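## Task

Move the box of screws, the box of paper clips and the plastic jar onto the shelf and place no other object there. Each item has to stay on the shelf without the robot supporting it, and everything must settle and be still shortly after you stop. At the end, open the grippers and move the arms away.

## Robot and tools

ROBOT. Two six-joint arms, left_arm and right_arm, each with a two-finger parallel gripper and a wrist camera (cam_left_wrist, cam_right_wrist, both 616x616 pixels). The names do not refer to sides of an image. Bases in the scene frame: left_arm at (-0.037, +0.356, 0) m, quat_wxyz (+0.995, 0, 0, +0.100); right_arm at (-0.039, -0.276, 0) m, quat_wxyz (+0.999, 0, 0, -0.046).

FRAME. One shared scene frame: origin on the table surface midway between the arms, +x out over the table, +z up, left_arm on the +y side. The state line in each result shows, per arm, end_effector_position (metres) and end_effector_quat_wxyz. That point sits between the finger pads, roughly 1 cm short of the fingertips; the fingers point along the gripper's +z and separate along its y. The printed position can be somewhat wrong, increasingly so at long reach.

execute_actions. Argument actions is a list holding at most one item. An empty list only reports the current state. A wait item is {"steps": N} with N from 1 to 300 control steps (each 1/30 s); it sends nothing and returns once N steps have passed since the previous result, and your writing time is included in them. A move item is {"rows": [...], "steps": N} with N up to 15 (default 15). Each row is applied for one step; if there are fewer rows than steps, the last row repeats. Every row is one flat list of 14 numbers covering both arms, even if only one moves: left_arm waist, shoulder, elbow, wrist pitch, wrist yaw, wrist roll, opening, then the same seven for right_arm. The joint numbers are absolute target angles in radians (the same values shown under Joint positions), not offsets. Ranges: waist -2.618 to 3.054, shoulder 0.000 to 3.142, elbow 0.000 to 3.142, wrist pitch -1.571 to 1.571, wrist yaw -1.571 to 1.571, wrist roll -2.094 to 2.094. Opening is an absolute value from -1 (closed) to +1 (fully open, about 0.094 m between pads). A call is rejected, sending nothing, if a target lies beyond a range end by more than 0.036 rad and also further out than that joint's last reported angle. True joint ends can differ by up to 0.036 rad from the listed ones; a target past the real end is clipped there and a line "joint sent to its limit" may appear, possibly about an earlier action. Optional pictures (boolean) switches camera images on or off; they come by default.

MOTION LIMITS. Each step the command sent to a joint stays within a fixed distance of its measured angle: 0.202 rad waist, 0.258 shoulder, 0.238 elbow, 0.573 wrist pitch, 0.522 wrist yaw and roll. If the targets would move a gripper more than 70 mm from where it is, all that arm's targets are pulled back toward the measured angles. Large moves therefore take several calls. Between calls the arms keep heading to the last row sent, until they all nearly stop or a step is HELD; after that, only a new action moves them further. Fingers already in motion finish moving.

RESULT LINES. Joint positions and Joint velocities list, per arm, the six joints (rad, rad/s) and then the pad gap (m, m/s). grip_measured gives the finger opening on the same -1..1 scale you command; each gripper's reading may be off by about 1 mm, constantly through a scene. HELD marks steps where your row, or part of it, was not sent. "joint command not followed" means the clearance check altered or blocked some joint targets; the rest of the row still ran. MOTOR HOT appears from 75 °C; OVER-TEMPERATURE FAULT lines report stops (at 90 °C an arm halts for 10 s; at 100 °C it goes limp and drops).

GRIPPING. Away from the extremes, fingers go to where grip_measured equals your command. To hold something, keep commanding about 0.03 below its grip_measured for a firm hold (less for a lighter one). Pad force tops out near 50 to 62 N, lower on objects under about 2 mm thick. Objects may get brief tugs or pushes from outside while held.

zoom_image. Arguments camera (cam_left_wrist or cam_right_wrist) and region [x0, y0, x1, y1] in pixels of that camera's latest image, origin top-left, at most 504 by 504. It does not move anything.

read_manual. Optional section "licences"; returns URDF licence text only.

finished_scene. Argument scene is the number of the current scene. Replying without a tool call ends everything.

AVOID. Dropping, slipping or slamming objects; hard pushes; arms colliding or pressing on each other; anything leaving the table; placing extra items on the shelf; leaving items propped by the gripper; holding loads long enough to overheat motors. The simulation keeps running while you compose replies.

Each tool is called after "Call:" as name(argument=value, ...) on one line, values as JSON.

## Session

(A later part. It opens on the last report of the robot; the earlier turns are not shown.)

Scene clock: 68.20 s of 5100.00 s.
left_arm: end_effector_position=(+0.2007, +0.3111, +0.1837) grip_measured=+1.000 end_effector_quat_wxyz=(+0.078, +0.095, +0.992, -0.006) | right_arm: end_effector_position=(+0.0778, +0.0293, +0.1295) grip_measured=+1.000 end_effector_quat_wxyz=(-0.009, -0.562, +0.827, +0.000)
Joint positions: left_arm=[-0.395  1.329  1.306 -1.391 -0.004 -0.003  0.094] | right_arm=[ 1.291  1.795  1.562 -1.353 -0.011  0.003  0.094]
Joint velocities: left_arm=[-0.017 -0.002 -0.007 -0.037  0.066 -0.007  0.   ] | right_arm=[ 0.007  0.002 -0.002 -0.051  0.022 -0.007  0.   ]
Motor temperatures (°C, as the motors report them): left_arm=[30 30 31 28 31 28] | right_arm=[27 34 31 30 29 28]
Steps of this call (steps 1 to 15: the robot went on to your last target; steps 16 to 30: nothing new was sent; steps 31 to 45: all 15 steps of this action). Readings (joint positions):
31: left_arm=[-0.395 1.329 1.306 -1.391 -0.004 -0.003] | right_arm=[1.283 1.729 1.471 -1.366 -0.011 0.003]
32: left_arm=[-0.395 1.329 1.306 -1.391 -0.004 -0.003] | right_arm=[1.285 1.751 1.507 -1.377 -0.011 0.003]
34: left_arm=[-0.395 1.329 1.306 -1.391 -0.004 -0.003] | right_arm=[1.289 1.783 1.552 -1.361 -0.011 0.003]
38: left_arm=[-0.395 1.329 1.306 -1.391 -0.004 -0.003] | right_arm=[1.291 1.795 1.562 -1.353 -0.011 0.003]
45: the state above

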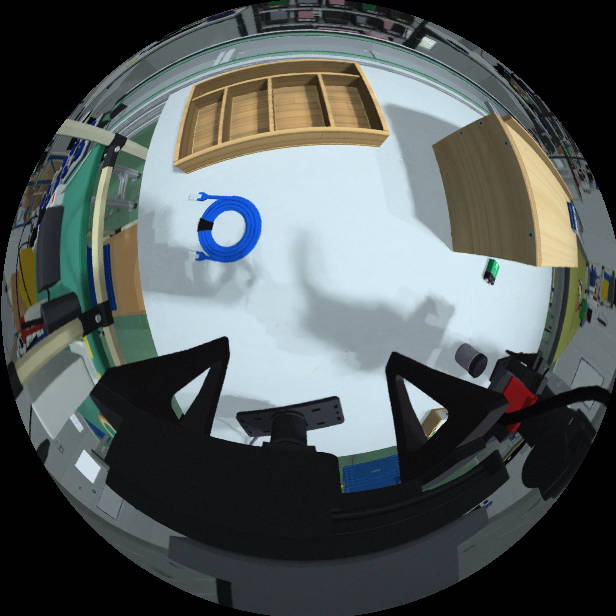

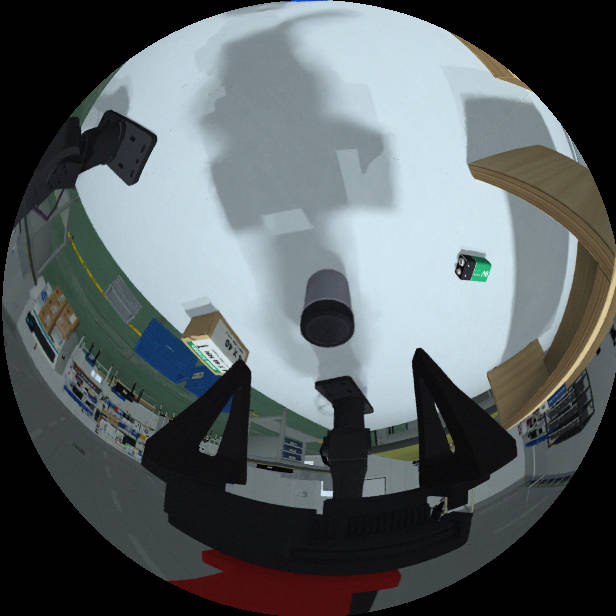

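Call:
execute_actions(actions=[{"rows":[[-0.4,1.3,1.3,-1.4,0,0,1,1.3,1.815,1.47,-1.22,0,0,1],[-0.4,1.3,1.3,-1.4,0,0,1,1.3,1.815,1.47,-1.22,0,0,1],[-0.4,1.3,1.3,-1.4,0,0,1,1.3,1.815,1.47,-1.22,0,0,1],[-0.4,1.3,1.3,-1.4,0,0,1,1.3,1.815,1.47,-1.22,0,0,1],[-0.4,1.3,1.3,-1.4,0,0,1,1.3,1.815,1.47,-1.22,0,0,1],[-0.4,1.3,1.3,-1.4,0,0,1,1.3,1.835,1.35,-1.07,0,0,1]]}])

Scene clock: 69.47 s of 5100.00 s.
left_arm: end_effector_position=(+0.2007, +0.3111, +0.1837) grip_measured=+1.000 end_effector_quat_wxyz=(+0.078, +0.095, +0.992, -0.006) | right_arm: end_effector_position=(+0.0786, +0.0314, +0.0623) grip_measured=+1.000 end_effector_quat_wxyz=(-0.014, -0.562, +0.827, -0.003)
Joint positions: left_arm=[-0.395  1.329  1.306 -1.391 -0.004 -0.003  0.094] | right_arm=[ 1.291  1.845  1.356 -1.109 -0.011  0.003  0.094]
Joint velocities: left_arm=[ 0.007  0.002  0.012  0.007 -0.007  0.007  0.   ] | right_arm=[-0.017 -0.007 -0.007  0.168 -0.051 -0.037  0.   ]
Motor temperatures (°C, as the motors report them): left_arm=[30 30 31 28 31 28] | right_arm=[27 34 31 30 29 28]
Steps of this call (steps 1 to 15: the robot went on to your last target; steps 16 to 23: nothing new was sent; steps 24 to 38: all 15 steps of this action). Readings (joint positions):
24: left_arm=[-0.395 1.329 1.306 -1.391 -0.004 -0.003] | right_arm=[1.291 1.794 1.549 -1.335 -0.011 0.003]
25: left_arm=[-0.395 1.329 1.306 -1.391 -0.004 -0.003] | right_arm=[1.291 1.793 1.532 -1.311 -0.011 0.003]
27: left_arm=[-0.395 1.329 1.306 -1.391 -0.004 -0.003] | right_arm=[1.291 1.802 1.502 -1.282 -0.011 0.003]
31: left_arm=[-0.395 1.329 1.306 -1.391 -0.004 -0.003] | right_arm=[1.291 1.817 1.404 -1.175 -0.011 0.003]
38: the state above

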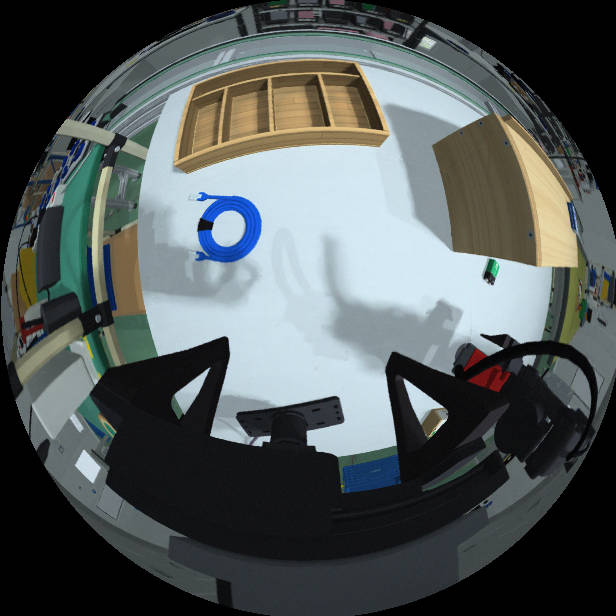

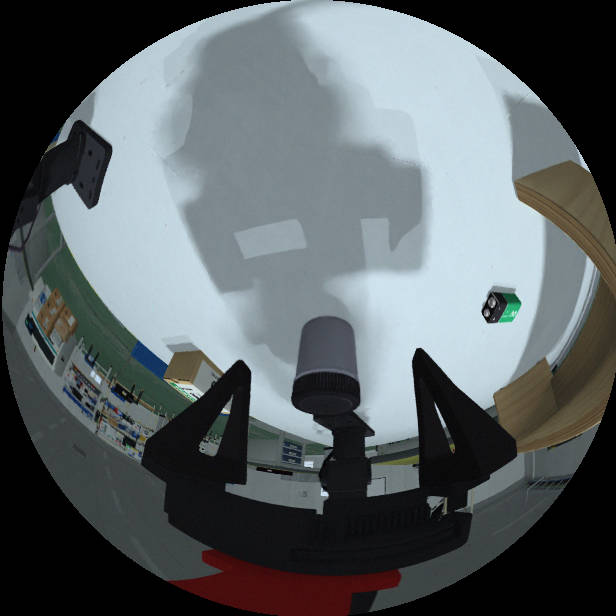

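Call:
execute_actions(actions=[{"rows":[[-0.4,1.3,1.3,-1.4,0,0,1,1.3,1.775,1.24,-1.03,0,0,1]]}], pictures=false)

Call:
execute_actions(actions=[{"rows":[[-0.4,1.3,1.3,-1.4,0,0,1,1.3,1.775,1.24,-1.03,0,0,-0.2]]}])

Scene clock: 70.70 s of 5100.00 s.
left_arm: end_effector_position=(+0.2007, +0.3111, +0.1837) grip_measured=+1.000 end_effector_quat_wxyz=(+0.078, +0.095, +0.992, -0.006) | right_arm: end_effector_position=(+0.0740, +0.0196, +0.0544) grip_measured=+1.000 end_effector_quat_wxyz=(-0.007, -0.562, +0.827, +0.002)
Joint positions: left_arm=[-0.395  1.329  1.306 -1.391 -0.004 -0.003  0.094] | right_arm=[ 1.291  1.792  1.256 -1.046 -0.011  0.003  0.094]
Joint velocities: left_arm=[-0.002  0.007 -0.012 -0.066  0.051  0.066  0.   ] | right_arm=[ 0.012 -0.002  0.002 -0.081  0.037 -0.007  0.   ]
Motor temperatures (°C, as the motors report them): left_arm=[30 30 31 28 31 28] | right_arm=[27 34 31 30 29 28]
Steps of this call (steps 1 to 22: the robot went on to your last target; steps 23 to 37: all 15 steps of this action). Readings (joint positions):
23: left_arm=[-0.395 1.329 1.306 -1.391 -0.004 -0.003] | right_arm=[1.291 1.835 1.338 -1.064 -0.011 0.003]
24: left_arm=[-0.395 1.329 1.306 -1.391 -0.004 -0.003] | right_arm=[1.291 1.818 1.309 -1.049 -0.011 0.003]
26: left_arm=[-0.395 1.329 1.306 -1.391 -0.004 -0.003] | right_arm=[1.291 1.795 1.270 -1.051 -0.011 0.003]
30: left_arm=[-0.395 1.329 1.306 -1.391 -0.004 -0.003] | right_arm=[1.291 1.792 1.256 -1.052 -0.011 0.003]
37: the state above

Scene clock: 71.20 s of 5100.00 s.
left_arm: end_effector_position=(+0.2007, +0.3111, +0.1837) grip_measured=+1.000 end_effector_quat_wxyz=(+0.078, +0.095, +0.992, -0.006) | right_arm: end_effector_position=(+0.0742, +0.0202, +0.0544) grip_measured=-0.198 end_effector_quat_wxyz=(-0.006, -0.562, +0.827, +0.002)
Joint positions: left_arm=[-0.395  1.329  1.306 -1.391 -0.004 -0.003  0.094] | right_arm=[ 1.291  1.792  1.256 -1.043 -0.011  0.003  0.038]
Joint velocities: left_arm=[-0.007  0.002  0.012 -0.051  0.081 -0.007  0.   ] | right_arm=[-0.007 -0.017  0.002  0.007 -0.037  0.037 -0.   ]
Motor temperatures (°C, as the motors report them): left_arm=[30 30 31 28 31 28] | right_arm=[27 34 31 30 29 28]
Steps of this call (steps 1 to 15: all 15 steps of this action). Readings (joint positions):
1: left_arm=[-0.395 1.329 1.306 -1.391 -0.004 -0.003] | right_arm=[1.291 1.792 1.256 -1.045 -0.011 0.003]
2: left_arm=[-0.395 1.329 1.306 -1.391 -0.004 -0.003] | right_arm=[1.291 1.792 1.256 -1.045 -0.011 0.003]
4: left_arm=[-0.395 1.329 1.306 -1.391 -0.004 -0.003] | right_arm=[1.291 1.792 1.256 -1.044 -0.011 0.003]
8: left_arm=[-0.395 1.329 1.306 -1.391 -0.004 -0.003] | right_arm=[1.291 1.792 1.256 -1.043 -0.011 0.003]
15: the state above

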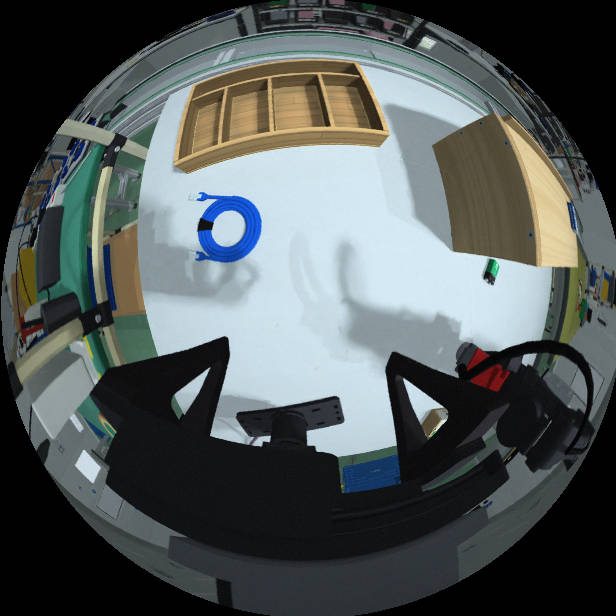

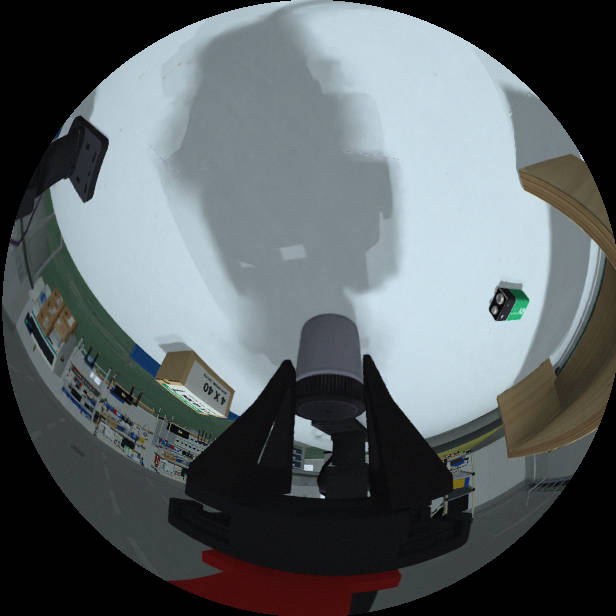

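Call:
execute_actions(actions=[{"rows":[[-0.4,1.3,1.3,-1.4,0,0,1,1.3,1.775,1.24,-1.03,0,0,-0.45]]}])

Scene clock: 72.07 s of 5100.00 s.
left_arm: end_effector_position=(+0.2007, +0.3111, +0.1837) grip_measured=+1.000 end_effector_quat_wxyz=(+0.078, +0.095, +0.992, -0.006) | right_arm: end_effector_position=(+0.0744, +0.0205, +0.0544) grip_measured=-0.448 end_effector_quat_wxyz=(-0.005, -0.562, +0.827, +0.003)
Joint positions: left_arm=[-0.395  1.329  1.306 -1.391 -0.004 -0.003  0.094] | right_arm=[ 1.291  1.792  1.256 -1.041 -0.011  0.003  0.026]
Joint velocities: left_arm=[-0.017  0.002 -0.002 -0.022 -0.037  0.022  0.   ] | right_arm=[-0.002  0.017  0.002  0.037  0.007  0.022  0.   ]
Motor temperatures (°C, as the motors report them): left_arm=[30 30 31 28 31 28] | right_arm=[27 34 31 30 29 28]
Steps of this call (steps 1 to 11: the robot went on to your last target; steps 12 to 26: all 15 steps of this action). Readings (joint positions):
12: left_arm=[-0.395 1.329 1.306 -1.391 -0.004 -0.003] | right_arm=[1.291 1.792 1.256 -1.043 -0.011 0.003]
13: left_arm=[-0.395 1.329 1.306 -1.391 -0.004 -0.003] | right_arm=[1.291 1.792 1.256 -1.042 -0.011 0.003]
15: left_arm=[-0.395 1.329 1.306 -1.391 -0.004 -0.003] | right_arm=[1.291 1.792 1.256 -1.042 -0.011 0.003]
19: left_arm=[-0.395 1.329 1.306 -1.391 -0.004 -0.003] | right_arm=[1.291 1.792 1.256 -1.041 -0.011 0.003]
26: the state above

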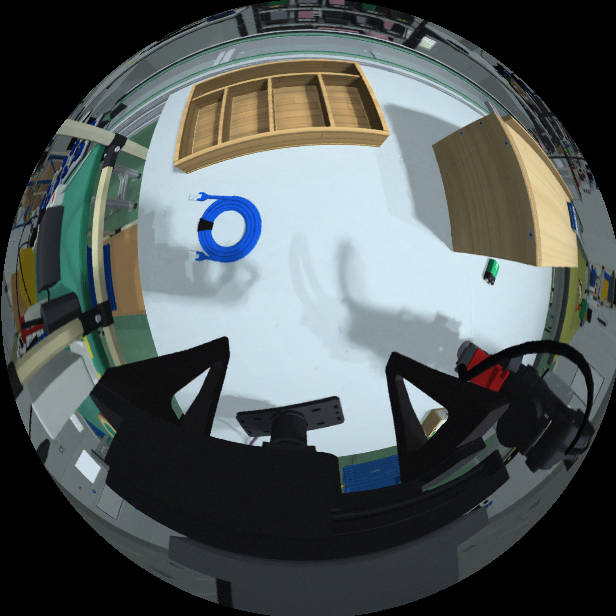

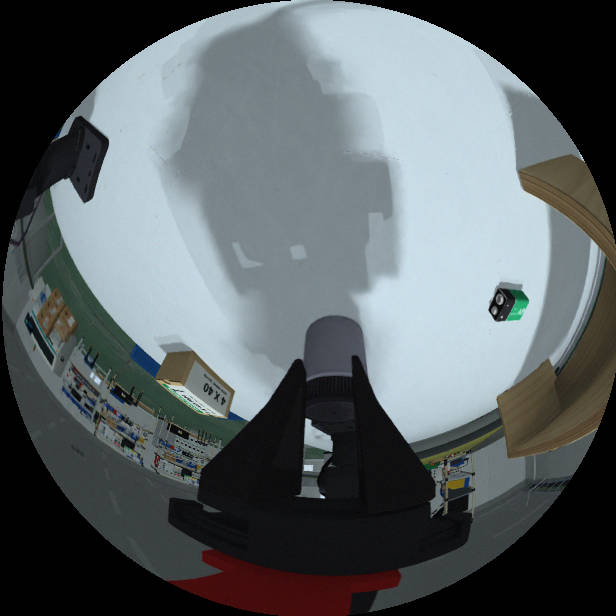

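Call:
execute_actions(actions=[{"rows":[[-0.4,1.3,1.3,-1.4,0,0,1,1.3,1.775,1.24,-1.03,0,0,1]],"steps":10}], pictures=false)

Call:
execute_actions(actions=[{"rows":[[-0.4,1.3,1.3,-1.4,0,0,1,1.3,1.67,1.115,-1.01,0,0,1]]}], pictures=false)

Call:
execute_actions(actions=[{"rows":[[-0.4,1.3,1.3,-1.4,0,0,1,1.3,1.67,1.115,-1.01,0,0,-0.2]]}])

Scene clock: 73.17 s of 5100.00 s.
left_arm: end_effector_position=(+0.2007, +0.3111, +0.1837) grip_measured=+1.000 end_effector_quat_wxyz=(+0.078, +0.095, +0.992, -0.006) | right_arm: end_effector_position=(+0.0744, +0.0205, +0.0544) grip_measured=+1.000 end_effector_quat_wxyz=(-0.005, -0.562, +0.827, +0.003)
Joint positions: left_arm=[-0.395  1.329  1.306 -1.391 -0.004 -0.003  0.094] | right_arm=[ 1.291  1.792  1.256 -1.041 -0.011  0.003  0.094]
Joint velocities: left_arm=[-0.007 -0.012  0.007 -0.007  0.037  0.022  0.   ] | right_arm=[-0.007 -0.002 -0.002 -0.007 -0.007 -0.007  0.   ]
Motor temperatures (°C, as the motors report them): left_arm=[30 30 31 28 31 28] | right_arm=[27 34 31 30 29 28]
Steps of this call (steps 1 to 15: the robot went on to your last target; steps 16 to 23: nothing new was sent; steps 24 to 33: all 10 steps of this action). Readings (joint positions):
24: left_arm=[-0.395 1.329 1.306 -1.391 -0.004 -0.003] | right_arm=[1.291 1.792 1.256 -1.041 -0.011 0.003]
25: left_arm=[-0.395 1.329 1.306 -1.391 -0.004 -0.003] | right_arm=[1.291 1.792 1.256 -1.041 -0.011 0.003]
27: left_arm=[-0.395 1.329 1.306 -1.391 -0.004 -0.003] | right_arm=[1.291 1.792 1.256 -1.041 -0.011 0.003]
31: left_arm=[-0.395 1.329 1.306 -1.391 -0.004 -0.003] | right_arm=[1.291 1.792 1.256 -1.041 -0.011 0.003]
33: the state above

Scene clock: 73.67 s of 5100.00 s.
left_arm: end_effector_position=(+0.2007, +0.3111, +0.1837) grip_measured=+1.000 end_effector_quat_wxyz=(+0.078, +0.095, +0.992, -0.006) | right_arm: end_effector_position=(+0.0638, -0.0066, +0.0558) grip_measured=+1.000 end_effector_quat_wxyz=(-0.004, -0.562, +0.827, +0.004)
Joint positions: left_arm=[-0.395  1.329  1.306 -1.391 -0.004 -0.003  0.094] | right_arm=[ 1.291  1.681  1.132 -1.024 -0.011  0.003  0.094]
Joint velocities: left_arm=[ 0.002 -0.002 -0.007 -0.081 -0.037  0.007  0.   ] | right_arm=[-0.002 -0.012 -0.022 -0.066  0.022 -0.007  0.   ]
Motor temperatures (°C, as the motors report them): left_arm=[30 30 31 28 31 28] | right_arm=[27 34 31 30 29 28]
Steps of this call (steps 1 to 15: all 15 steps of this action). Readings (joint positions):
1: left_arm=[-0.395 1.329 1.306 -1.391 -0.004 -0.003] | right_arm=[1.291 1.774 1.232 -1.018 -0.011 0.003]
2: left_arm=[-0.395 1.329 1.306 -1.391 -0.004 -0.003] | right_arm=[1.291 1.745 1.194 -1.003 -0.011 0.003]
4: left_arm=[-0.395 1.329 1.306 -1.391 -0.004 -0.003] | right_arm=[1.291 1.698 1.144 -1.019 -0.011 0.003]
8: left_arm=[-0.395 1.329 1.306 -1.391 -0.004 -0.003] | right_arm=[1.291 1.681 1.132 -1.027 -0.011 0.003]
15: the state above

Scene clock: 74.17 s of 5100.00 s.
left_arm: end_effector_position=(+0.2007, +0.3111, +0.1837) grip_measured=+1.000 end_effector_quat_wxyz=(+0.078, +0.095, +0.992, -0.006) | right_arm: end_effector_position=(+0.0640, -0.0064, +0.0558) grip_measured=-0.049 end_effector_quat_wxyz=(-0.004, -0.562, +0.827, +0.003)
Joint positions: left_arm=[-0.395  1.329  1.306 -1.391 -0.004 -0.003  0.094] | right_arm=[ 1.291  1.681  1.132 -1.023 -0.01   0.003  0.045]
Joint velocities: left_arm=[ 0.012 -0.002 -0.002 -0.022  0.022  0.007  0.   ] | right_arm=[ 0.012  0.002 -0.002  0.007 -0.037 -0.081 -0.001]
Motor temperatures (°C, as the motors report them): left_arm=[30 30 31 28 31 28] | right_arm=[27 34 31 30 29 28]
Steps of this call (steps 1 to 15: all 15 steps of this action). Readings (joint positions):
1: left_arm=[-0.395 1.329 1.306 -1.391 -0.004 -0.003] | right_arm=[1.291 1.681 1.132 -1.024 -0.011 0.003]
2: left_arm=[-0.395 1.329 1.306 -1.391 -0.004 -0.003] | right_arm=[1.291 1.681 1.132 -1.024 -0.011 0.003]
4: left_arm=[-0.395 1.329 1.306 -1.391 -0.004 -0.003] | right_arm=[1.291 1.681 1.132 -1.024 -0.010 0.003]
8: left_arm=[-0.395 1.329 1.306 -1.391 -0.004 -0.003] | right_arm=[1.291 1.681 1.132 -1.023 -0.010 0.003]
15: the state above

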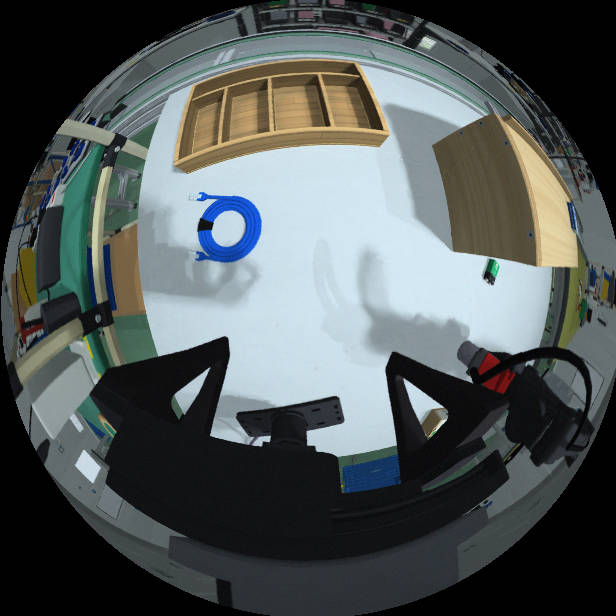

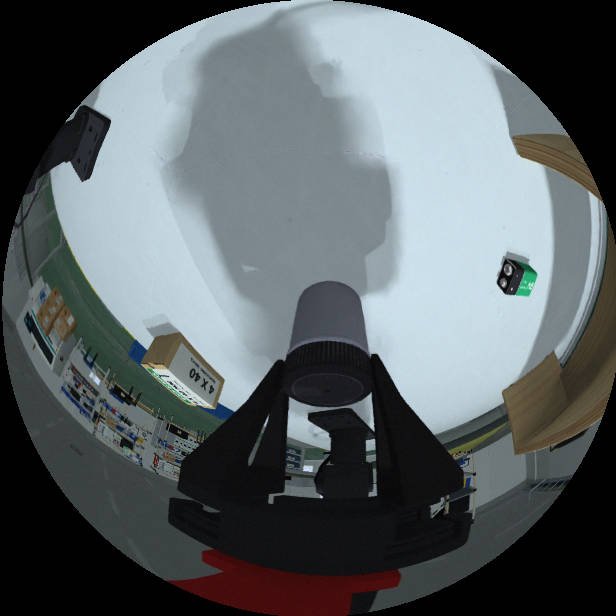

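Call:
execute_actions(actions=[{"rows":[[-0.4,1.3,1.3,-1.4,0,0,1,1.3,1.5,1.4,-1.3,0,0,-0.1],[-0.4,1.3,1.3,-1.4,0,0,1,1.3,1.5,1.4,-1.3,0,0,-0.1],[-0.4,1.3,1.3,-1.4,0,0,1,1.3,1.5,1.4,-1.3,0,0,-0.1],[-0.4,1.3,1.3,-1.4,0,0,1,1.3,1.5,1.4,-1.3,0,0,-0.1],[-0.4,1.3,1.3,-1.4,0,0,1,1.3,1.3,1.75,-1.5,0,0,-0.1]]}], pictures=false)

Call:
execute_actions(actions=[{"rows":[[-0.4,1.3,1.3,-1.4,0,0,1,0.3,1.3,1.8,-1.5,0,0,-0.1]]}], pictures=false)

Call:
execute_actions(actions=[{"rows":[[-0.4,1.3,1.3,-1.4,0,0,1,0.3,1.7,2.3,-1.55,0,0,-0.1]]}])

Scene clock: 76.23 s of 5100.00 s.
left_arm: end_effector_position=(+0.2007, +0.3111, +0.1837) grip_measured=+1.000 end_effector_quat_wxyz=(+0.078, +0.095, +0.992, -0.006) | right_arm: end_effector_position=(+0.0634, -0.0078, +0.3241) grip_measured=-0.049 end_effector_quat_wxyz=(+0.240, -0.539, +0.789, +0.170)
Joint positions: left_arm=[-0.395  1.329  1.306 -1.391 -0.004 -0.003  0.094] | right_arm=[ 1.291  1.3    1.729 -1.402 -0.01   0.003  0.045]
Joint velocities: left_arm=[-0.012 -0.012 -0.022 -0.051  0.037  0.037  0.   ] | right_arm=[-0.017 -0.545  0.569 -0.198  0.007  0.037 -0.   ]
Motor temperatures (°C, as the motors report them): left_arm=[30 30 31 28 31 28] | right_arm=[27 34 31 30 29 28]
Steps of this call (steps 1 to 15: the robot went on to your last target; steps 16 to 47: nothing new was sent; steps 48 to 62: all 15 steps of this action). Readings (joint positions):
48: left_arm=[-0.395 1.329 1.306 -1.391 -0.004 -0.003] | right_arm=[1.291 1.675 1.149 -1.050 -0.010 0.003]
49: left_arm=[-0.395 1.329 1.306 -1.391 -0.004 -0.003] | right_arm=[1.291 1.665 1.177 -1.094 -0.010 0.003]
51: left_arm=[-0.395 1.329 1.306 -1.391 -0.004 -0.003] | right_arm=[1.291 1.618 1.252 -1.157 -0.010 0.003]
55: left_arm=[-0.395 1.329 1.306 -1.391 -0.004 -0.003] | right_arm=[1.291 1.472 1.402 -1.255 -0.010 0.003]
62: the state above

Scene clock: 76.73 s of 5100.00 s.
left_arm: end_effector_position=(+0.2007, +0.3111, +0.1837) grip_measured=+1.000 end_effector_quat_wxyz=(+0.078, +0.095, +0.992, -0.006) | right_arm: end_effector_position=(+0.2300, -0.2197, +0.3276) grip_measured=-0.048 end_effector_quat_wxyz=(+0.274, -0.100, +0.956, +0.022)
Joint positions: left_arm=[-0.395  1.329  1.306 -1.391 -0.004 -0.003  0.094] | right_arm=[ 0.306  1.311  1.783 -1.486  0.015  0.     0.045]
Joint velocities: left_arm=[-0.007 -0.017  0.007 -0.066  0.051 -0.022  0.   ] | right_arm=[-0.286  0.002  0.002 -0.198  0.095 -0.095 -0.001]
Motor temperatures (°C, as the motors report them): left_arm=[30 30 31 28 31 28] | right_arm=[27 33 31 30 29 28]
Steps of this call (steps 1 to 15: all 15 steps of this action). Readings (joint positions):
1: left_arm=[-0.395 1.329 1.306 -1.391 -0.004 -0.003] | right_arm=[1.257 1.287 1.752 -1.418 -0.031 0.001]
2: left_arm=[-0.395 1.329 1.306 -1.391 -0.004 -0.003] | right_arm=[1.190 1.282 1.771 -1.434 -0.037 0.000]
4: left_arm=[-0.395 1.329 1.306 -1.391 -0.004 -0.003] | right_arm=[1.036 1.282 1.783 -1.445 -0.028 0.000]
8: left_arm=[-0.395 1.329 1.306 -1.391 -0.004 -0.003] | right_arm=[0.732 1.303 1.783 -1.471 -0.016 0.000]
15: the state above

Scene clock: 77.23 s of 5100.00 s.
left_arm: end_effector_position=(+0.2007, +0.3111, +0.1837) grip_measured=+1.000 end_effector_quat_wxyz=(+0.078, +0.095, +0.992, -0.006) | right_arm: end_effector_position=(+0.3260, -0.2002, +0.3459) grip_measured=-0.048 end_effector_quat_wxyz=(+0.276, -0.098, +0.956, +0.023)
Joint positions: left_arm=[-0.395  1.329  1.306 -1.391 -0.004 -0.003  0.094] | right_arm=[ 0.301  1.726  2.263 -1.548  0.011  0.     0.045]
Joint velocities: left_arm=[-0.002  0.007  0.002  0.037 -0.007  0.037  0.   ] | right_arm=[ 0.007 -0.144  0.09   0.022  0.022 -0.066 -0.   ]
Motor temperatures (°C, as the motors report them): left_arm=[30 30 31 28 31 28] | right_arm=[27 33 31 30 29 28]
Steps of this call (steps 1 to 15: all 15 steps of this action). Readings (joint positions):
1: left_arm=[-0.395 1.329 1.306 -1.391 -0.004 -0.003] | right_arm=[0.301 1.351 1.836 -1.534 0.015 0.000]
2: left_arm=[-0.395 1.329 1.306 -1.391 -0.004 -0.003] | right_arm=[0.301 1.416 1.927 -1.577 0.015 0.000]
4: left_arm=[-0.395 1.329 1.306 -1.391 -0.004 -0.003] | right_arm=[0.301 1.566 2.105 -1.569 0.014 0.000]
8: left_arm=[-0.395 1.329 1.306 -1.391 -0.004 -0.003] | right_arm=[0.301 1.732 2.244 -1.516 0.012 0.000]
15: the state above

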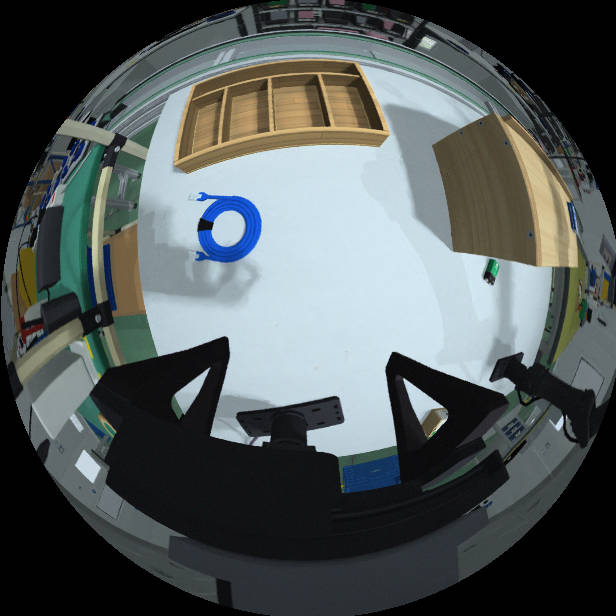

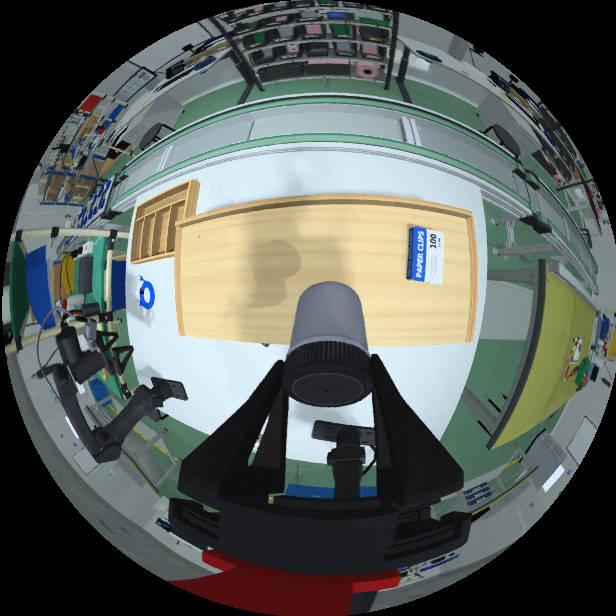

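Call:
execute_actions(actions=[{"rows":[[-0.4,1.3,1.3,-1.4,0,0,1,0.3,2.0,2.5,-1.57,0,0,-0.1]]}], pictures=false)

Call:
execute_actions(actions=[{"rows":[[-0.4,1.3,1.3,-1.4,0,0,1,0.3,2.06,2.46,-1.57,0,0,-0.1]]}])

Scene clock: 79.57 s of 5100.00 s.
left_arm: end_effector_position=(+0.2007, +0.3111, +0.1837) grip_measured=+1.000 end_effector_quat_wxyz=(+0.078, +0.095, +0.992, -0.006) | right_arm: end_effector_position=(+0.3921, -0.1860, +0.2924) grip_measured=-0.048 end_effector_quat_wxyz=(+0.223, -0.100, +0.969, +0.018)
Joint positions: left_arm=[-0.395  1.329  1.306 -1.391 -0.004 -0.003  0.094] | right_arm=[ 0.301  2.031  2.482 -1.57   0.01   0.     0.045]
Joint velocities: left_arm=[ 0.002  0.002  0.007 -0.051  0.007 -0.022  0.   ] | right_arm=[-0.002 -0.217  0.002  0.022  0.007 -0.007 -0.   ]
Motor temperatures (°C, as the motors report them): left_arm=[30 30 31 28 31 28] | right_arm=[27 33 31 30 29 28]
Steps of this call (steps 1 to 30: the robot went on to your last target; steps 31 to 55: nothing new was sent; steps 56 to 70: all 15 steps of this action). Readings (joint positions):
56: left_arm=[-0.395 1.329 1.306 -1.391 -0.004 -0.003] | right_arm=[0.301 1.752 2.326 -1.577 0.011 0.000]
57: left_arm=[-0.395 1.329 1.306 -1.391 -0.004 -0.003] | right_arm=[0.301 1.806 2.405 -1.567 0.011 0.000]
59: left_arm=[-0.395 1.329 1.306 -1.391 -0.004 -0.003] | right_arm=[0.301 1.901 2.479 -1.536 0.011 0.000]
63: left_arm=[-0.395 1.329 1.306 -1.391 -0.004 -0.003] | right_arm=[0.301 2.028 2.482 -1.547 0.011 0.000]
70: the state above

Scene clock: 80.07 s of 5100.00 s.
left_arm: end_effector_position=(+0.2007, +0.3111, +0.1837) grip_measured=+1.000 end_effector_quat_wxyz=(+0.078, +0.095, +0.992, -0.006) | right_arm: end_effector_position=(+0.3973, -0.1849, +0.2773) grip_measured=-0.048 end_effector_quat_wxyz=(+0.205, -0.101, +0.973, +0.016)
Joint positions: left_arm=[-0.395  1.329  1.306 -1.391 -0.004 -0.003  0.094] | right_arm=[ 0.301  2.066  2.482 -1.572  0.01   0.     0.045]
Joint velocities: left_arm=[-0.007  0.002  0.012  0.037 -0.007  0.037  0.   ] | right_arm=[ 0.007 -0.002  0.007 -0.066 -0.037 -0.066  0.001]
Motor temperatures (°C, as the motors report them): left_arm=[30 30 31 28 31 28] | right_arm=[27 33 31 30 29 28]
Steps of this call (steps 1 to 15: all 15 steps of this action). Readings (joint positions):
1: left_arm=[-0.395 1.329 1.306 -1.391 -0.004 -0.003] | right_arm=[0.301 2.029 2.482 -1.571 0.010 0.000]
2: left_arm=[-0.395 1.329 1.306 -1.391 -0.004 -0.003] | right_arm=[0.301 2.029 2.482 -1.571 0.010 0.000]
4: left_arm=[-0.395 1.329 1.306 -1.391 -0.004 -0.003] | right_arm=[0.301 2.037 2.482 -1.572 0.010 0.000]
8: left_arm=[-0.395 1.329 1.306 -1.391 -0.004 -0.003] | right_arm=[0.301 2.061 2.482 -1.572 0.010 0.000]
15: the state above

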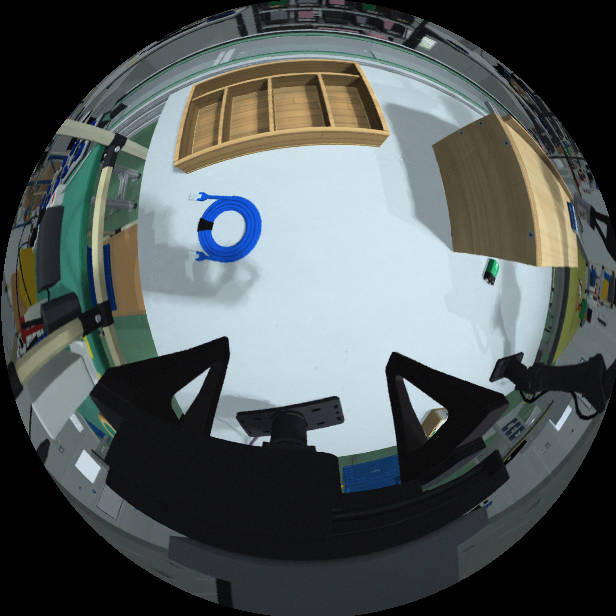

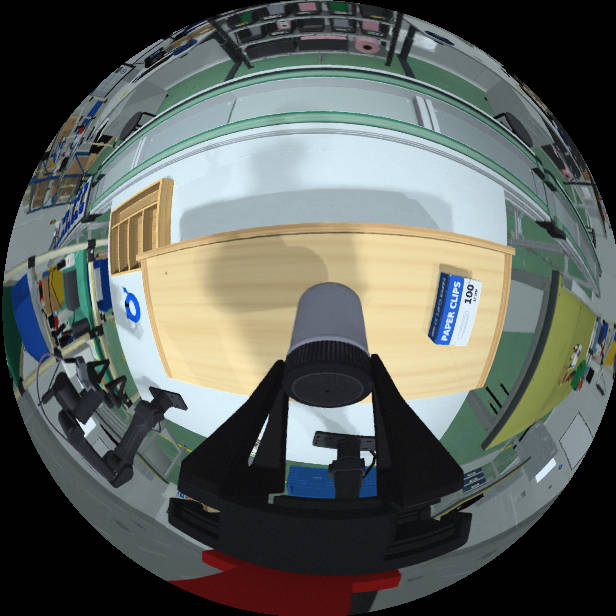

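Call:
execute_actions(actions=[{"rows":[[-0.4,1.3,1.3,-1.4,0,0,1,0.3,2.11,2.48,-1.57,0,0,-0.1]]}])

Scene clock: 81.00 s of 5100.00 s.
left_arm: end_effector_position=(+0.2007, +0.3111, +0.1837) grip_measured=+1.000 end_effector_quat_wxyz=(+0.078, +0.095, +0.992, -0.006) | right_arm: end_effector_position=(+0.4047, -0.1833, +0.2546) grip_measured=-0.048 end_effector_quat_wxyz=(+0.179, -0.101, +0.979, +0.014)
Joint positions: left_arm=[-0.395  1.329  1.306 -1.391 -0.004 -0.003  0.094] | right_arm=[ 0.301  2.119  2.482 -1.573  0.01   0.     0.045]
Joint velocities: left_arm=[ 0.012 -0.012 -0.002 -0.066 -0.066  0.022  0.   ] | right_arm=[-0.002  0.007  0.007 -0.037 -0.007 -0.022 -0.   ]
Motor temperatures (°C, as the motors report them): left_arm=[30 30 31 28 31 28] | right_arm=[27 34 31 30 29 28]
Steps of this call (steps 1 to 13: the robot went on to your last target; steps 14 to 28: all 15 steps of this action). Readings (joint positions):
14: left_arm=[-0.395 1.329 1.306 -1.391 -0.004 -0.003] | right_arm=[0.301 2.070 2.482 -1.573 0.010 0.000]
15: left_arm=[-0.395 1.329 1.306 -1.391 -0.004 -0.003] | right_arm=[0.301 2.074 2.482 -1.573 0.010 0.000]
17: left_arm=[-0.395 1.329 1.306 -1.391 -0.004 -0.003] | right_arm=[0.301 2.088 2.482 -1.573 0.010 0.000]
21: left_arm=[-0.395 1.329 1.306 -1.391 -0.004 -0.003] | right_arm=[0.301 2.115 2.482 -1.573 0.010 0.000]
28: the state above

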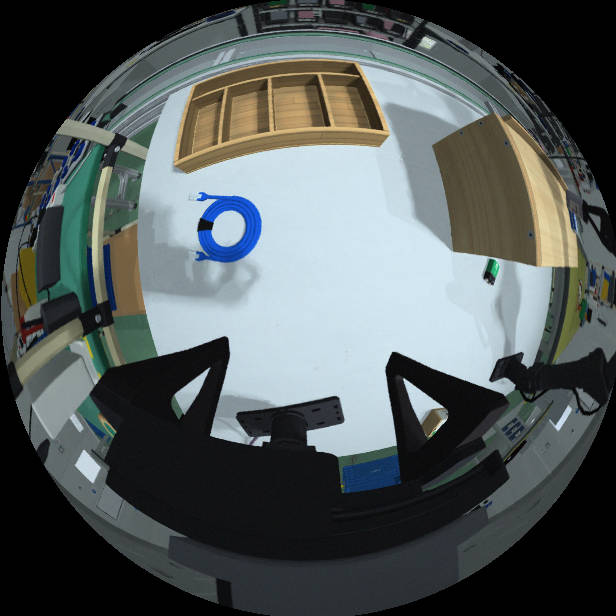

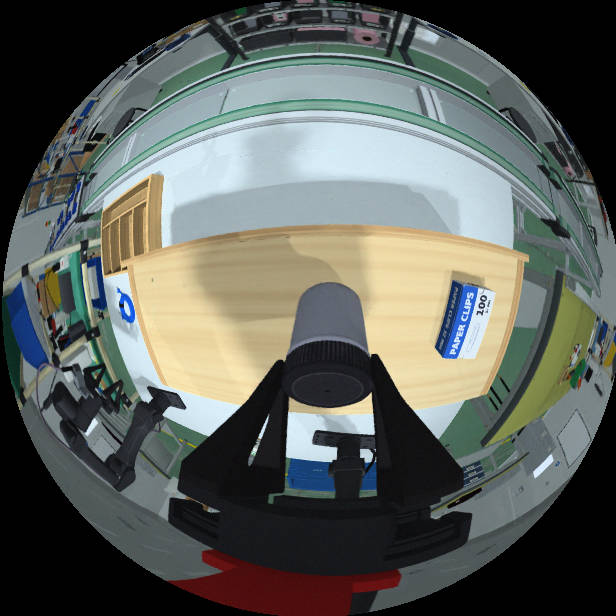

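Call:
execute_actions(actions=[{"rows":[[-0.4,1.3,1.3,-1.4,0,0,1,0.3,2.14,2.48,-1.57,0,0,-0.1]]}])

Scene clock: 81.90 s of 5100.00 s.
left_arm: end_effector_position=(+0.2007, +0.3111, +0.1837) grip_measured=+1.000 end_effector_quat_wxyz=(+0.078, +0.095, +0.992, -0.006) | right_arm: end_effector_position=(+0.4075, -0.1827, +0.2450) grip_measured=-0.048 end_effector_quat_wxyz=(+0.168, -0.102, +0.980, +0.013)
Joint positions: left_arm=[-0.395  1.329  1.306 -1.391 -0.004 -0.003  0.094] | right_arm=[ 0.301  2.141  2.482 -1.573  0.01   0.     0.045]
Joint velocities: left_arm=[ 0.007  0.002  0.002 -0.022 -0.037 -0.022  0.   ] | right_arm=[ 0.027 -0.002 -0.007  0.007  0.022 -0.022 -0.001]
Motor temperatures (°C, as the motors report them): left_arm=[30 30 31 28 31 28] | right_arm=[27 34 31 30 29 28]
Steps of this call (steps 1 to 12: the robot went on to your last target; steps 13 to 27: all 15 steps of this action). Readings (joint positions):
13: left_arm=[-0.395 1.329 1.306 -1.391 -0.004 -0.003] | right_arm=[0.301 2.120 2.482 -1.573 0.010 0.000]
14: left_arm=[-0.395 1.329 1.306 -1.391 -0.004 -0.003] | right_arm=[0.301 2.122 2.482 -1.573 0.010 0.000]
16: left_arm=[-0.395 1.329 1.306 -1.391 -0.004 -0.003] | right_arm=[0.301 2.128 2.482 -1.573 0.010 0.000]
20: left_arm=[-0.395 1.329 1.306 -1.391 -0.004 -0.003] | right_arm=[0.301 2.140 2.482 -1.573 0.010 0.000]
27: the state above

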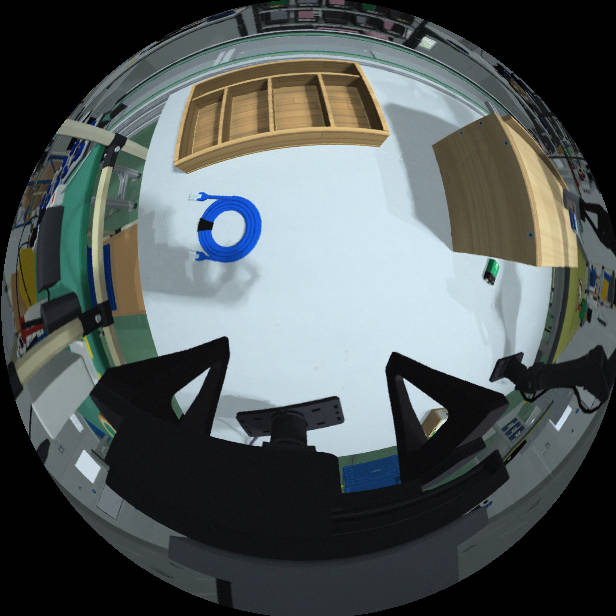

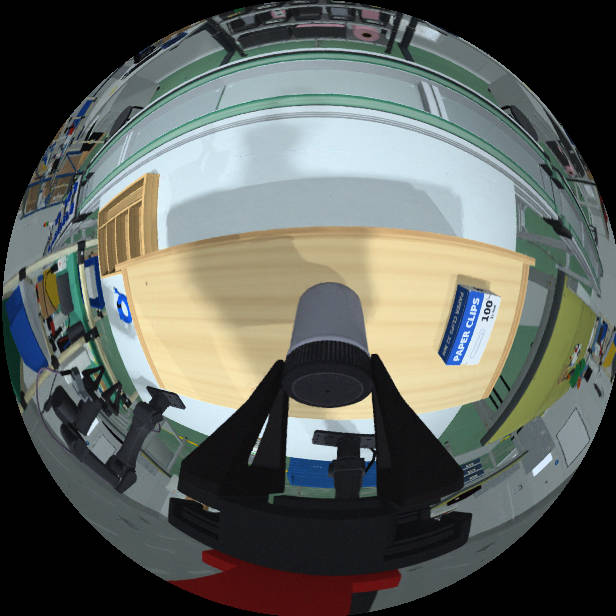

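Call:
execute_actions(actions=[{"rows":[[-0.4,1.3,1.3,-1.4,0,0,1,0.3,2.18,2.48,-1.57,0,0,-0.1]]}])

Scene clock: 90.40 s of 5100.00 s.
left_arm: end_effector_position=(+0.2007, +0.3111, +0.1837) grip_measured=+1.000 end_effector_quat_wxyz=(+0.078, +0.095, +0.992, -0.006) | right_arm: end_effector_position=(+0.4130, -0.1815, +0.2375) grip_measured=-0.048 end_effector_quat_wxyz=(+0.165, -0.102, +0.981, +0.012)
Joint positions: left_arm=[-0.395  1.329  1.306 -1.391 -0.004 -0.003  0.094] | right_arm=[ 0.301  2.161  2.482 -1.559  0.01   0.     0.045]
Joint velocities: left_arm=[-0.002 -0.002 -0.007 -0.022  0.007  0.037  0.   ] | right_arm=[ 0.027 -0.017  0.002  0.022 -0.022 -0.007 -0.001]
Motor temperatures (°C, as the motors report them): left_arm=[30 31 31 28 31 28] | right_arm=[27 35 31 30 29 28]
Steps of this call (steps 1 to 15: the robot went on to your last target; steps 16 to 90: nothing new was sent; then 5.00 s passed at rest; steps 91 to 105: all 15 steps of this action). Readings (joint positions):
91: left_arm=[-0.395 1.329 1.306 -1.391 -0.004 -0.003] | right_arm=[0.301 2.144 2.482 -1.574 0.010 0.000]
92: left_arm=[-0.395 1.329 1.306 -1.391 -0.004 -0.003] | right_arm=[0.301 2.148 2.482 -1.574 0.010 0.000]
94: left_arm=[-0.395 1.329 1.306 -1.391 -0.004 -0.003] | right_arm=[0.301 2.160 2.482 -1.572 0.010 0.000]
98: left_arm=[-0.395 1.329 1.306 -1.391 -0.004 -0.003] | right_arm=[0.301 2.161 2.482 -1.559 0.010 0.000]
105: the state above

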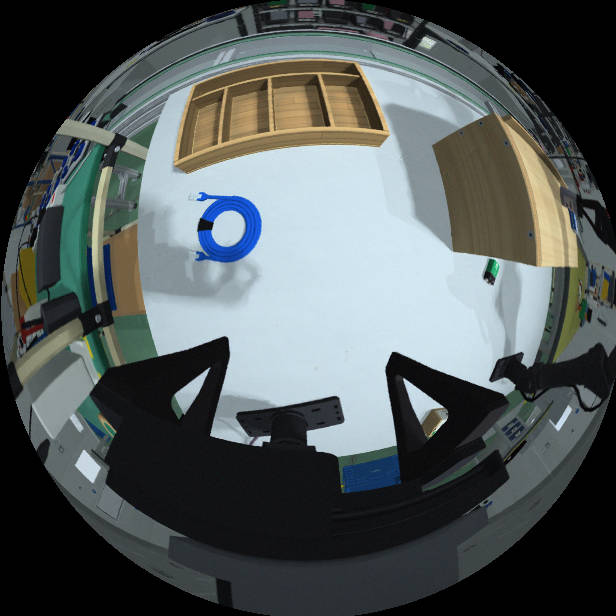

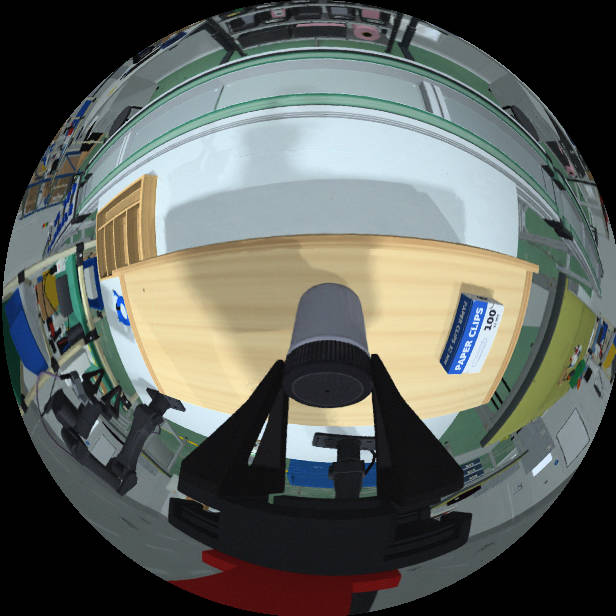

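Contact. Release gently.

Call:
execute_actions(actions=[{"rows":[[-0.4,1.3,1.3,-1.4,0,0,1,0.3,2.16,2.48,-1.56,0,0,-0.03],[-0.4,1.3,1.3,-1.4,0,0,1,0.3,2.16,2.48,-1.56,0,0,0.0],[-0.4,1.3,1.3,-1.4,0,0,1,0.3,2.16,2.48,-1.56,0,0,0.0],[-0.4,1.3,1.3,-1.4,0,0,1,0.3,2.16,2.48,-1.56,0,0,0.05],[-0.4,1.3,1.3,-1.4,0,0,1,0.3,2.16,2.48,-1.56,0,0,0.05],[-0.4,1.3,1.3,-1.4,0,0,1,0.3,2.16,2.48,-1.56,0,0,0.1],[-0.4,1.3,1.3,-1.4,0,0,1,0.3,2.16,2.48,-1.56,0,0,0.2],[-0.4,1.3,1.3,-1.4,0,0,1,0.3,2.16,2.48,-1.56,0,0,0.3],[-0.4,1.3,1.3,-1.4,0,0,1,0.3,2.16,2.48,-1.56,0,0,0.5],[-0.4,1.3,1.3,-1.4,0,0,1,0.3,2.16,2.48,-1.56,0,0,1]]}])

Scene clock: 92.33 s of 5100.00 s.
left_arm: end_effector_position=(+0.2007, +0.3111, +0.1837) grip_measured=+1.000 end_effector_quat_wxyz=(+0.078, +0.095, +0.992, -0.006) | right_arm: end_effector_position=(+0.4136, -0.1814, +0.2376) grip_measured=+1.000 end_effector_quat_wxyz=(+0.166, -0.102, +0.981, +0.012)
Joint positions: left_arm=[-0.395  1.329  1.306 -1.391 -0.004 -0.003  0.094] | right_arm=[ 0.301  2.161  2.482 -1.557  0.01   0.     0.094]
Joint velocities: left_arm=[ 0.002 -0.032 -0.012 -0.007 -0.037 -0.081  0.   ] | right_arm=[-0.012 -0.002 -0.012  0.007  0.037 -0.007  0.   ]
Motor temperatures (°C, as the motors report them): left_arm=[30 31 31 28 31 28] | right_arm=[27 35 31 30 29 28]
Steps of this call (steps 1 to 15: the robot went on to your last target; steps 16 to 43: nothing new was sent; steps 44 to 58: all 15 steps of this action). Readings (joint positions):
44: left_arm=[-0.395 1.329 1.306 -1.391 -0.004 -0.003] | right_arm=[0.301 2.161 2.482 -1.559 0.010 0.000]
45: left_arm=[-0.395 1.329 1.306 -1.391 -0.004 -0.003] | right_arm=[0.301 2.161 2.482 -1.558 0.010 0.000]
47: left_arm=[-0.395 1.329 1.306 -1.391 -0.004 -0.003] | right_arm=[0.301 2.161 2.482 -1.557 0.010 0.000]
51: left_arm=[-0.395 1.329 1.306 -1.391 -0.004 -0.003] | right_arm=[0.301 2.161 2.482 -1.557 0.010 0.000]
58: the state above

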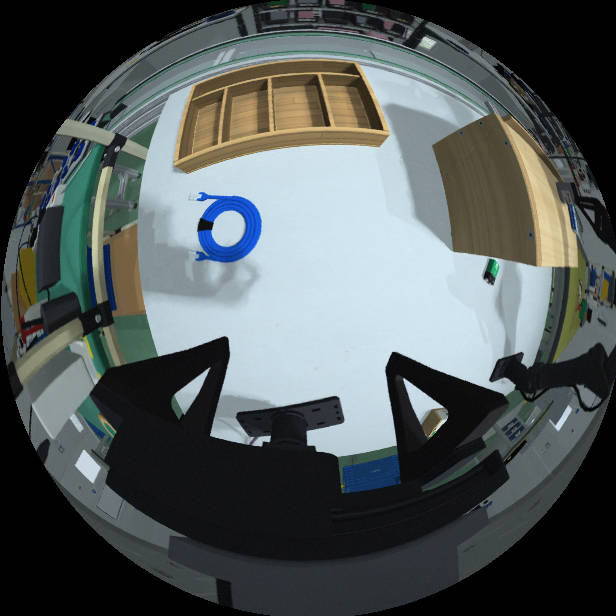

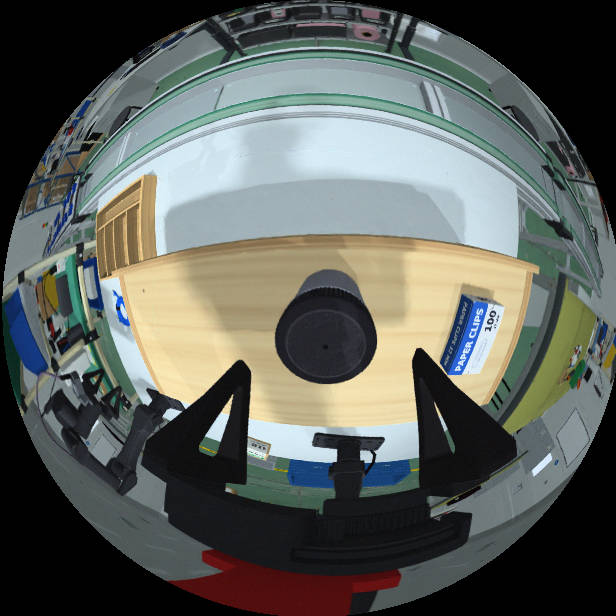

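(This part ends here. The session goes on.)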